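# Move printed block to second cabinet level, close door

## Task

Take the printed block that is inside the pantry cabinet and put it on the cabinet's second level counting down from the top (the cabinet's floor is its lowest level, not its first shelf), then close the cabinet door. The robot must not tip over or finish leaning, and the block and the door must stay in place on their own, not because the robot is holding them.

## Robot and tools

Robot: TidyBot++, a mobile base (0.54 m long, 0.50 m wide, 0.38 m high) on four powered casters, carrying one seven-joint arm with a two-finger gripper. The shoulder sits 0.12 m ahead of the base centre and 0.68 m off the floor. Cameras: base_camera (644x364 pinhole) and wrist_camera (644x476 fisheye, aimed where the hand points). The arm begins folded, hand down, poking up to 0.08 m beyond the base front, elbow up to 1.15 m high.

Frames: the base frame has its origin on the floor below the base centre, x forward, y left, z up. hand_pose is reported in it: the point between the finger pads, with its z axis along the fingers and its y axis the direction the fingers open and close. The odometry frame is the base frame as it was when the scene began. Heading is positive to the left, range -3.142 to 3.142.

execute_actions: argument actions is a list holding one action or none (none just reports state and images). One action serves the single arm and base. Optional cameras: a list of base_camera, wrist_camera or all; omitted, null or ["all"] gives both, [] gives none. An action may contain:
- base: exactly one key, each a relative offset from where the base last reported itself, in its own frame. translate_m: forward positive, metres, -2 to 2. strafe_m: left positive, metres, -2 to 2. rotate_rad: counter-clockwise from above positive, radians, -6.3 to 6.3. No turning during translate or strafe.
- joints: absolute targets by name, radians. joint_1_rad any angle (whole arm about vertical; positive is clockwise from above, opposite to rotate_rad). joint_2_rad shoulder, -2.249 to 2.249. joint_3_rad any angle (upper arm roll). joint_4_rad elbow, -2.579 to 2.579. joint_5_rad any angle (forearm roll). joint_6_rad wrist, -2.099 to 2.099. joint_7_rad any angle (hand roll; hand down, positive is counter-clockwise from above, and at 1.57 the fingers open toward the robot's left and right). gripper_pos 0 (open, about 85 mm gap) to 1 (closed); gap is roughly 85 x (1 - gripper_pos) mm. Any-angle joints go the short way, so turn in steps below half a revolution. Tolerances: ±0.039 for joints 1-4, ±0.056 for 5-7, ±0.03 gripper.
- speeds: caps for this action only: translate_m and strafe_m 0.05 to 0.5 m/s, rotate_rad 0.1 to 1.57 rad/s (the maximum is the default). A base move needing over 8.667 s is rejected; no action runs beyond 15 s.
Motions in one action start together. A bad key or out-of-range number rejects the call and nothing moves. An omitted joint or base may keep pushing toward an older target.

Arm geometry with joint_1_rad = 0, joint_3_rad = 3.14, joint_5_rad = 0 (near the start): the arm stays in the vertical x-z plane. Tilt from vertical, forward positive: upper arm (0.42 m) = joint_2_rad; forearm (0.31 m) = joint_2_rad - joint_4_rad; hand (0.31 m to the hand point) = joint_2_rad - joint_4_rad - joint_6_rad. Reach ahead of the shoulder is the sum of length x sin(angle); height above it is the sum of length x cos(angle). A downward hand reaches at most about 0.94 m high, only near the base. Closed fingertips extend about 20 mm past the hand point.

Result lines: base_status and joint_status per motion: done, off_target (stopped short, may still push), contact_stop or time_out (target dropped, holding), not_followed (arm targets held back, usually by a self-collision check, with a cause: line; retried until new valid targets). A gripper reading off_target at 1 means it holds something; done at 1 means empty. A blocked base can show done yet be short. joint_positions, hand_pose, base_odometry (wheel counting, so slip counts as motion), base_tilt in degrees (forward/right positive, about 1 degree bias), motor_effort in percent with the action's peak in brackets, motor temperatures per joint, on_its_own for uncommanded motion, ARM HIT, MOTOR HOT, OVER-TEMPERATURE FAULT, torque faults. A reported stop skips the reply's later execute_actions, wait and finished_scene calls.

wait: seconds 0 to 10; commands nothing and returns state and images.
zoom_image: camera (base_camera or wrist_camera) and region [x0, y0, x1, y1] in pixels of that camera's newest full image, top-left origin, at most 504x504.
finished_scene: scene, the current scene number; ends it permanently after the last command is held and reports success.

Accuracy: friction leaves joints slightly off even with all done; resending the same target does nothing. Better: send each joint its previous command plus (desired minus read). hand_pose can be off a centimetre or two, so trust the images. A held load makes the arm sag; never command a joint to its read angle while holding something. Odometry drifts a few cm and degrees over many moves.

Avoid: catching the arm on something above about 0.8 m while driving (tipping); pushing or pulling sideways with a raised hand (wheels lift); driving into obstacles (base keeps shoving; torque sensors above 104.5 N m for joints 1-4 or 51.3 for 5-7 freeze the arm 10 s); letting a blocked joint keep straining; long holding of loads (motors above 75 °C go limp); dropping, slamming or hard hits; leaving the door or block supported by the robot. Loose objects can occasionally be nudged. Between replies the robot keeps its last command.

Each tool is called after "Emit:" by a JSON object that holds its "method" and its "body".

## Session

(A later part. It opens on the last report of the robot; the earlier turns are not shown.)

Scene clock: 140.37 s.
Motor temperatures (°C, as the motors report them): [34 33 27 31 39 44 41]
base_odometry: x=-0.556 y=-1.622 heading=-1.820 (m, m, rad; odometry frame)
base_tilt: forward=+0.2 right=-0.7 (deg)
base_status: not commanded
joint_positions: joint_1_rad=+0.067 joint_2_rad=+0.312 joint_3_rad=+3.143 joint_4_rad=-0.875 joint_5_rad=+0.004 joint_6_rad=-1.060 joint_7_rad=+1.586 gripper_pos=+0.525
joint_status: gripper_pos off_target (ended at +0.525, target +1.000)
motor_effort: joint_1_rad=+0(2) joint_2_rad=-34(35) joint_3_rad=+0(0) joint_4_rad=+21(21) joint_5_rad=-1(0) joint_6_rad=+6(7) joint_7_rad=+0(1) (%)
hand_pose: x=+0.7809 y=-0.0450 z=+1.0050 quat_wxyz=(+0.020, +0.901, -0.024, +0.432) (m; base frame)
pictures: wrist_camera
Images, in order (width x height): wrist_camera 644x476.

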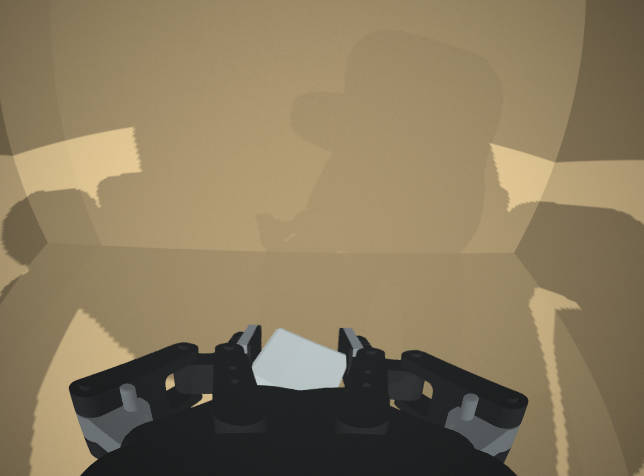

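Emit:
{"method": "execute_actions", "body": {"actions": [{"base":{"translate_m":-0.68},"joints":{"joint_4_rad":-0.78,"joint_1_rad":0.0}}], "cameras": []}}

Emit:
{"method": "execute_actions", "body": {"actions": [{"joints":{"joint_2_rad":0.6,"joint_4_rad":-1.67,"joint_6_rad":0.06}}], "cameras": ["wrist_camera"]}}

Scene clock: 149.63 s.
Motor temperatures (°C, as the motors report them): [34 33 27 31 39 44 41]
base_odometry: x=-0.388 y=-0.963 heading=-1.820 (m, m, rad; odometry frame)
base_tilt: forward=+0.1 right=-0.7 (deg)
base_status: done
joint_positions: joint_1_rad=+0.007 joint_2_rad=+0.311 joint_3_rad=+3.142 joint_4_rad=-0.792 joint_5_rad=+0.004 joint_6_rad=-1.060 joint_7_rad=+1.586 gripper_pos=+0.525
joint_status: all done
motor_effort: joint_1_rad=+0(3) joint_2_rad=-33(39) joint_3_rad=-1(3) joint_4_rad=+21(23) joint_5_rad=+0(1) joint_6_rad=+7(7) joint_7_rad=+0(0) (%)
hand_pose: x=+0.7866 y=-0.0046 z=+1.0504 quat_wxyz=(+0.008, +0.883, +0.004, +0.470) (m; base frame)
pictures: none
No camera images: the call's "cameras" was empty. Leave "cameras" out to get every camera's image.

Scene clock: 151.80 s.
Motor temperatures (°C, as the motors report them): [34 33 27 31 39 44 41]
base_odometry: x=-0.388 y=-0.963 heading=-1.820 (m, m, rad; odometry frame)
base_tilt: forward=+0.1 right=-0.7 (deg)
base_status: not commanded
joint_positions: joint_1_rad=+0.007 joint_2_rad=+0.591 joint_3_rad=+3.142 joint_4_rad=-1.655 joint_5_rad=+0.004 joint_6_rad=+0.016 joint_7_rad=+1.586 gripper_pos=+0.525
joint_status: all done
motor_effort: joint_1_rad=+1(0) joint_2_rad=-42(46) joint_3_rad=+0(1) joint_4_rad=+19(23) joint_5_rad=-1(0) joint_6_rad=+7(7) joint_7_rad=+0(0) (%)
hand_pose: x=+0.8447 y=-0.0038 z=+0.6442 quat_wxyz=(+0.006, +0.898, +0.006, +0.440) (m; base frame)
pictures: wrist_camera
Images, in order (width x height): wrist_camera 644x476.

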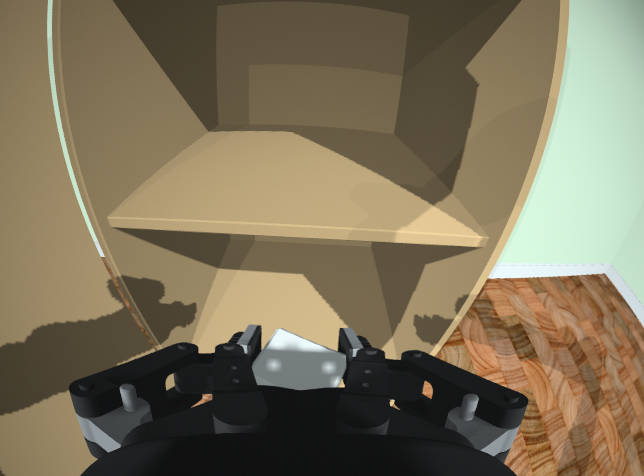

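Emit:
{"method": "execute_actions", "body": {"actions": [{"base":{"translate_m":0.38}}], "cameras": []}}

Emit:
{"method": "execute_actions", "body": {"actions": [{"joints":{"joint_2_rad":0.66}}], "cameras": ["wrist_camera"]}}

Scene clock: 157.77 s.
Motor temperatures (°C, as the motors report them): [34 33 27 31 39 44 41]
base_odometry: x=-0.482 y=-1.331 heading=-1.820 (m, m, rad; odometry frame)
base_tilt: forward=+0.2 right=-0.7 (deg)
base_status: done
joint_positions: joint_1_rad=+0.006 joint_2_rad=+0.596 joint_3_rad=+3.142 joint_4_rad=-1.661 joint_5_rad=+0.004 joint_6_rad=+0.017 joint_7_rad=+1.586 gripper_pos=+0.525
joint_status: not commanded
motor_effort: joint_1_rad=+0(2) joint_2_rad=-42(44) joint_3_rad=-1(2) joint_4_rad=+18(20) joint_5_rad=+0(1) joint_6_rad=+7(7) joint_7_rad=+0(0) (%)
hand_pose: x=+0.8425 y=-0.0036 z=+0.6375 quat_wxyz=(+0.006, +0.900, +0.006, +0.436) (m; base frame)
pictures: none
No camera images: the call's "cameras" was empty. Leave "cameras" out to get every camera's image.

Scene clock: 158.53 s.
Motor temperatures (°C, as the motors report them): [34 33 27 31 39 44 41]
base_odometry: x=-0.482 y=-1.331 heading=-1.820 (m, m, rad; odometry frame)
base_tilt: forward=+0.2 right=-0.7 (deg)
base_status: not commanded
joint_positions: joint_1_rad=+0.006 joint_2_rad=+0.628 joint_3_rad=+3.142 joint_4_rad=-1.660 joint_5_rad=+0.004 joint_6_rad=+0.028 joint_7_rad=+1.586 gripper_pos=+0.525
joint_status: all done
motor_effort: joint_1_rad=-1(0) joint_2_rad=-38(41) joint_3_rad=-1(0) joint_4_rad=+15(18) joint_5_rad=-1(0) joint_6_rad=+5(7) joint_7_rad=+0(0) (%)
hand_pose: x=+0.8436 y=-0.0036 z=+0.6181 quat_wxyz=(+0.006, +0.904, +0.006, +0.427) (m; base frame)
pictures: wrist_camera
Images, in order (width x height): wrist_camera 644x476.

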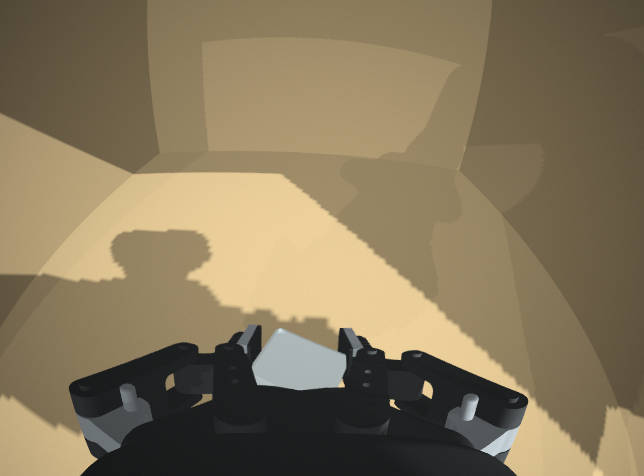

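Emit:
{"method": "execute_actions", "body": {"actions": [{"joints":{"gripper_pos":0,"joint_2_rad":0.63}}], "cameras": []}}

Emit:
{"method": "execute_actions", "body": {"actions": [{"base":{"translate_m":-0.7},"joints":{"joint_2_rad":0.55}}], "cameras": ["wrist_camera"]}}

Emit:
{"method": "execute_actions", "body": {"actions": [{"base":{"strafe_m":0.66},"joints":{"joint_2_rad":0.2,"joint_4_rad":-2.3,"joint_6_rad":0.8,"gripper_pos":1}}]}}

Scene clock: 168.00 s.
Motor temperatures (°C, as the motors report them): [34 33 27 31 39 44 41]
base_odometry: x=-0.482 y=-1.331 heading=-1.820 (m, m, rad; odometry frame)
base_tilt: forward=+0.1 right=-0.7 (deg)
base_status: not commanded
joint_positions: joint_1_rad=+0.006 joint_2_rad=+0.627 joint_3_rad=+3.142 joint_4_rad=-1.660 joint_5_rad=+0.004 joint_6_rad=+0.028 joint_7_rad=+1.586 gripper_pos=+0.000
joint_status: all done
motor_effort: joint_1_rad=+0(0) joint_2_rad=-42(43) joint_3_rad=+0(1) joint_4_rad=+18(19) joint_5_rad=-1(0) joint_6_rad=+6(6) joint_7_rad=+0(0) (%)
hand_pose: x=+0.8433 y=-0.0036 z=+0.6182 quat_wxyz=(+0.006, +0.904, +0.006, +0.427) (m; base frame)
pictures: none
No camera images: the call's "cameras" was empty. Leave "cameras" out to get every camera's image.

Scene clock: 170.87 s.
Motor temperatures (°C, as the motors report them): [34 33 27 31 39 44 41]
base_odometry: x=-0.309 y=-0.652 heading=-1.820 (m, m, rad; odometry frame)
base_tilt: forward=+0.2 right=-0.7 (deg)
base_status: done
joint_positions: joint_1_rad=+0.006 joint_2_rad=+0.554 joint_3_rad=+3.142 joint_4_rad=-1.661 joint_5_rad=+0.004 joint_6_rad=+0.028 joint_7_rad=+1.586 gripper_pos=+0.000
joint_status: all done
motor_effort: joint_1_rad=-1(4) joint_2_rad=-41(46) joint_3_rad=-1(3) joint_4_rad=+19(20) joint_5_rad=+0(1) joint_6_rad=+7(7) joint_7_rad=+0(0) (%)
hand_pose: x=+0.8457 y=-0.0033 z=+0.6708 quat_wxyz=(+0.006, +0.888, +0.006, +0.459) (m; base frame)
pictures: wrist_camera
Images, in order (width x height): wrist_camera 644x476.

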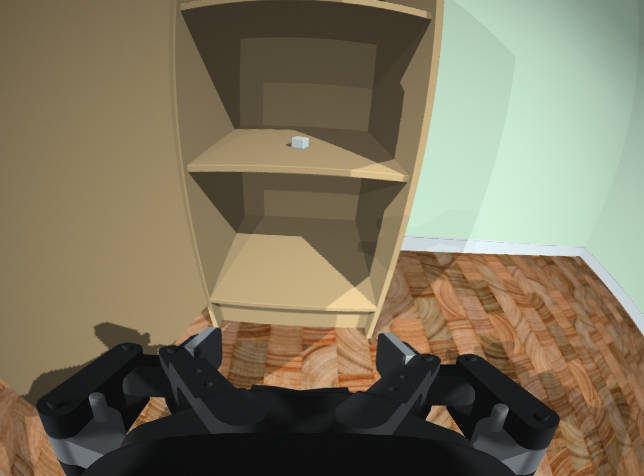

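Scene clock: 173.57 s.
Motor temperatures (°C, as the motors report them): [34 33 27 31 39 44 41]
base_odometry: x=+0.331 y=-0.815 heading=-1.820 (m, m, rad; odometry frame)
base_tilt: forward=+0.2 right=-0.7 (deg)
base_status: done
joint_positions: joint_1_rad=+0.005 joint_2_rad=+0.210 joint_3_rad=+3.142 joint_4_rad=-2.285 joint_5_rad=+0.004 joint_6_rad=+0.757 joint_7_rad=+1.586 gripper_pos=+0.999
joint_status: all done
motor_effort: joint_1_rad=+0(3) joint_2_rad=-25(42) joint_3_rad=-1(4) joint_4_rad=+16(20) joint_5_rad=+0(1) joint_6_rad=+8(8) joint_7_rad=+0(0) (%)
hand_pose: x=+0.7030 y=-0.0009 z=+0.7906 quat_wxyz=(+0.007, +0.764, +0.006, +0.646) (m; base frame)
pictures: base_camera, wrist_camera
Images, in order (width x height): base_camera 644x364, wrist_camera 644x476.

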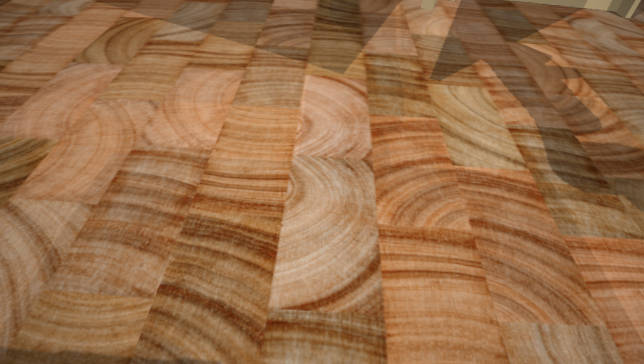

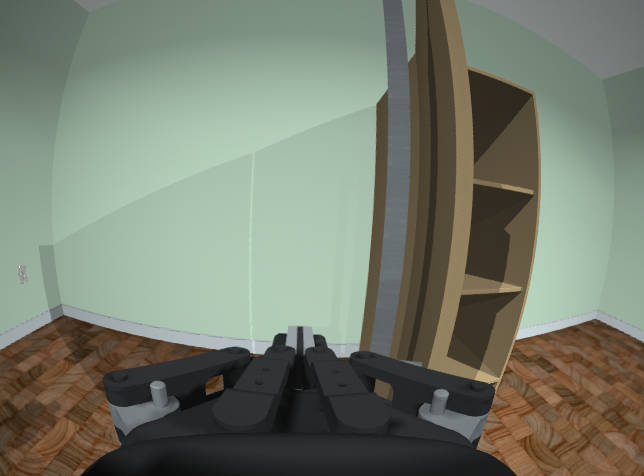

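Emit:
{"method": "execute_actions", "body": {"actions": [{"joints":{"joint_1_rad":-0.1,"joint_2_rad":1.4,"joint_4_rad":-1.11,"joint_6_rad":0.96}}], "cameras": []}}

Emit:
{"method": "execute_actions", "body": {"actions": [{"base":{"strafe_m":-0.4},"joints":{"joint_1_rad":-0.02},"speeds":{"strafe_m":0.12}}]}}

Scene clock: 179.20 s.
Motor temperatures (°C, as the motors report them): [34 33 27 31 39 44 41]
base_odometry: x=+0.331 y=-0.815 heading=-1.820 (m, m, rad; odometry frame)
base_tilt: forward=+0.1 right=-0.7 (deg)
base_status: not commanded
joint_positions: joint_1_rad=-0.082 joint_2_rad=+1.397 joint_3_rad=+3.142 joint_4_rad=-1.128 joint_5_rad=+0.004 joint_6_rad=+0.914 joint_7_rad=+1.586 gripper_pos=+0.999
joint_status: all done
motor_effort: joint_1_rad=+1(0) joint_2_rad=-56(58) joint_3_rad=+0(1) joint_4_rad=+17(17) joint_5_rad=+0(1) joint_6_rad=+8(8) joint_7_rad=+0(0) (%)
hand_pose: x=+1.0231 y=+0.0764 z=+0.4859 quat_wxyz=(-0.023, +0.720, +0.037, +0.693) (m; base frame)
pictures: none
No camera images: the call's "cameras" was empty. Leave "cameras" out to get every camera's image.

Scene clock: 183.13 s.
Motor temperatures (°C, as the motors report them): [34 33 27 31 39 44 41]
base_odometry: x=-0.057 y=-0.716 heading=-1.820 (m, m, rad; odometry frame)
base_tilt: forward=+0.2 right=-0.7 (deg)
base_status: done
joint_positions: joint_1_rad=-0.021 joint_2_rad=+1.397 joint_3_rad=+3.141 joint_4_rad=-1.126 joint_5_rad=+0.007 joint_6_rad=+0.915 joint_7_rad=+1.586 gripper_pos=+0.999
joint_status: all done
motor_effort: joint_1_rad=+0(8) joint_2_rad=-57(58) joint_3_rad=-1(2) joint_4_rad=+16(17) joint_5_rad=-1(3) joint_6_rad=+8(9) joint_7_rad=+0(0) (%)
hand_pose: x=+1.0265 y=+0.0225 z=+0.4871 quat_wxyz=(-0.003, +0.720, +0.017, +0.694) (m; base frame)
pictures: base_camera, wrist_camera
Images, in order (width x height): base_camera 644x364, wrist_camera 644x476.

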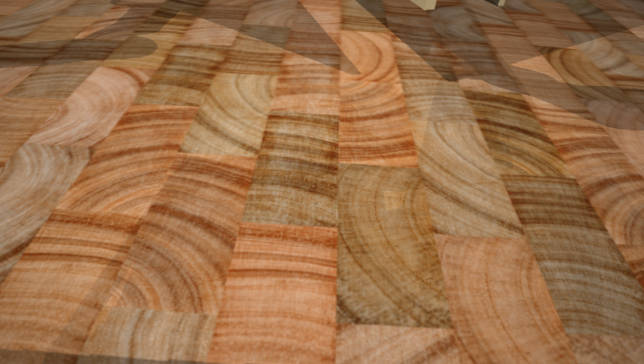

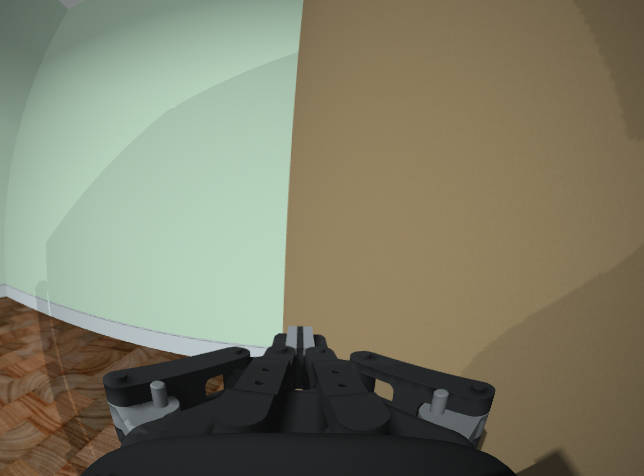

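Emit:
{"method": "execute_actions", "body": {"actions": [{"base":{"strafe_m":-0.38},"speeds":{"strafe_m":0.12}}], "cameras": ["wrist_camera"]}}

Emit:
{"method": "execute_actions", "body": {"actions": [{"base":{"translate_m":0.2},"speeds":{"translate_m":0.08}}]}}

Scene clock: 189.37 s.
Motor temperatures (°C, as the motors report them): [34 33 27 31 39 44 41]
base_odometry: x=-0.425 y=-0.622 heading=-1.820 (m, m, rad; odometry frame)
base_tilt: forward=+0.1 right=-0.6 (deg)
base_status: done
joint_positions: joint_1_rad=-0.020 joint_2_rad=+1.397 joint_3_rad=+3.141 joint_4_rad=-1.126 joint_5_rad=+0.013 joint_6_rad=+0.916 joint_7_rad=+1.586 gripper_pos=+0.999
joint_status: not commanded
motor_effort: joint_1_rad=+0(6) joint_2_rad=-56(59) joint_3_rad=-1(2) joint_4_rad=+17(19) joint_5_rad=+0(6) joint_6_rad=+8(9) joint_7_rad=+0(0) (%)
hand_pose: x=+1.0265 y=+0.0235 z=+0.4871 quat_wxyz=(-0.003, +0.720, +0.019, +0.694) (m; base frame)
pictures: wrist_camera
Images, in order (width x height): wrist_camera 644x476.

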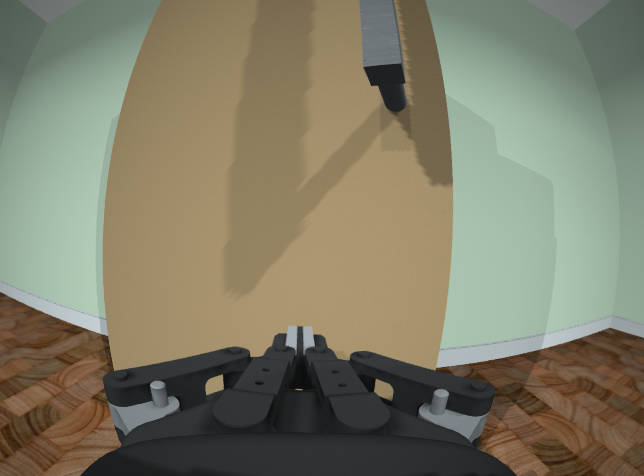

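Scene clock: 192.40 s.
Motor temperatures (°C, as the motors report them): [34 34 27 31 39 44 41]
base_odometry: x=-0.475 y=-0.816 heading=-1.820 (m, m, rad; odometry frame)
base_tilt: forward=+0.1 right=-0.7 (deg)
base_status: done
joint_positions: joint_1_rad=-0.020 joint_2_rad=+1.397 joint_3_rad=+3.141 joint_4_rad=-1.123 joint_5_rad=+0.013 joint_6_rad=+0.916 joint_7_rad=+1.586 gripper_pos=+0.999
joint_status: not commanded
motor_effort: joint_1_rad=-1(1) joint_2_rad=-56(59) joint_3_rad=+0(1) joint_4_rad=+15(17) joint_5_rad=+0(1) joint_6_rad=+8(9) joint_7_rad=+0(0) (%)
hand_pose: x=+1.0272 y=+0.0235 z=+0.4885 quat_wxyz=(-0.003, +0.719, +0.019, +0.695) (m; base frame)
pictures: base_camera, wrist_camera
Images, in order (width x height): base_camera 644x364, wrist_camera 644x476.

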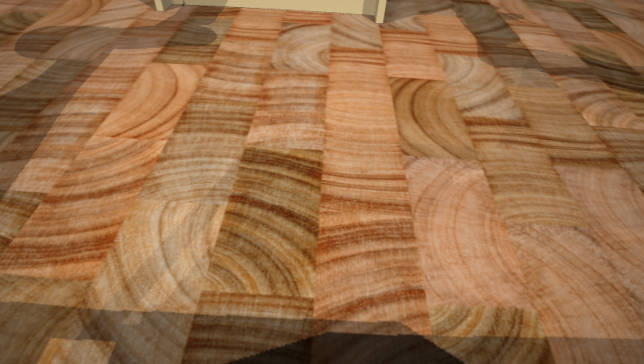

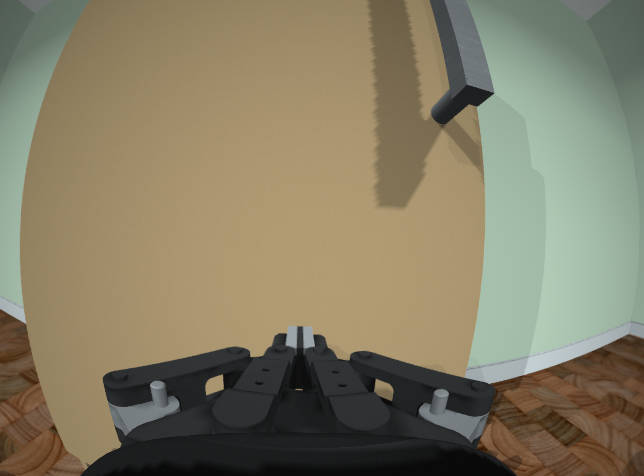

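Emit:
{"method": "execute_actions", "body": {"actions": [{"base":{"translate_m":0.09},"speeds":{"translate_m":0.05}}]}}

Scene clock: 205.17 s.
Motor temperatures (°C, as the motors report them): [34 34 27 31 39 44 41]
base_odometry: x=-0.496 y=-0.901 heading=-1.820 (m, m, rad; odometry frame)
base_tilt: forward=+0.1 right=-0.7 (deg)
base_status: translate_m time_out (by the wheels' count: +0.087 of +0.090)
joint_positions: joint_1_rad=-0.021 joint_2_rad=+1.397 joint_3_rad=+3.141 joint_4_rad=-1.209 joint_5_rad=+0.013 joint_6_rad=+1.032 joint_7_rad=+1.586 gripper_pos=+0.999
joint_status: not commanded
motor_effort: joint_1_rad=+1(2) joint_2_rad=-55(60) joint_3_rad=+0(2) joint_4_rad=+35(40) joint_5_rad=-1(1) joint_6_rad=-3(10) joint_7_rad=+0(0) (%)
hand_pose: x=+1.0048 y=+0.0234 z=+0.4835 quat_wxyz=(-0.004, +0.708, +0.019, +0.706) (m; base frame)
pictures: base_camera, wrist_camera
Images, in order (width x height): base_camera 644x364, wrist_camera 644x476.

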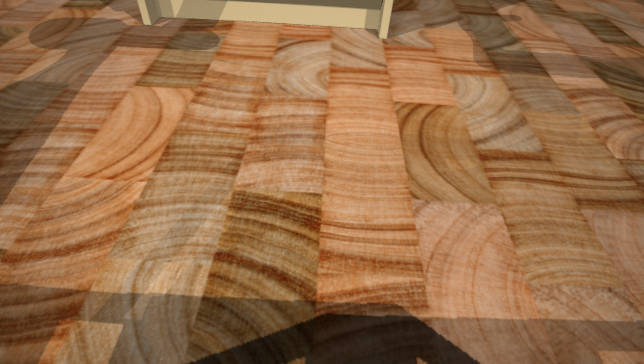

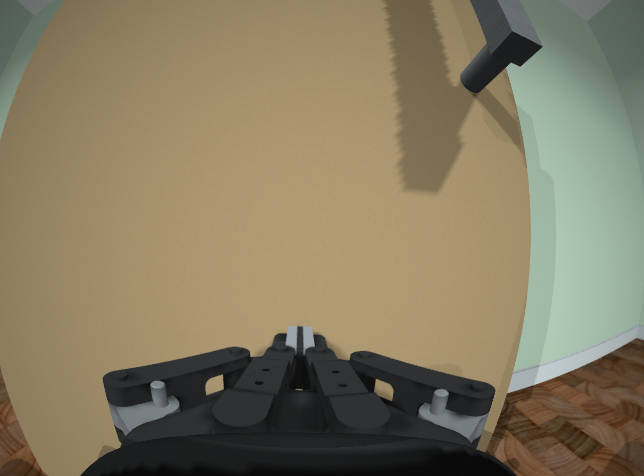

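Emit:
{"method": "execute_actions", "body": {"actions": [{"base":{"translate_m":-0.08}}], "cameras": []}}

Emit:
{"method": "finished_scene", "body": {"scene": 1}}

Scene clock: 209.33 s.
Motor temperatures (°C, as the motors report them): [34 34 27 31 39 44 41]
base_odometry: x=-0.477 y=-0.823 heading=-1.821 (m, m, rad; odometry frame)
base_tilt: forward=+0.2 right=-0.7 (deg)
base_status: done
joint_positions: joint_1_rad=-0.021 joint_2_rad=+1.397 joint_3_rad=+3.141 joint_4_rad=-1.109 joint_5_rad=+0.013 joint_6_rad=+0.999 joint_7_rad=+1.586 gripper_pos=+0.999
joint_status: not commanded
motor_effort: joint_1_rad=+0(1) joint_2_rad=-57(60) joint_3_rad=-1(0) joint_4_rad=+17(32) joint_5_rad=+0(1) joint_6_rad=+8(10) joint_7_rad=+0(0) (%)
hand_pose: x=+1.0302 y=+0.0238 z=+0.5210 quat_wxyz=(-0.003, +0.684, +0.018, +0.729) (m; base frame)
pictures: none
No camera images: the call's "cameras" was empty. Leave "cameras" out to get every camera's image.

The scene is finished: the task was done.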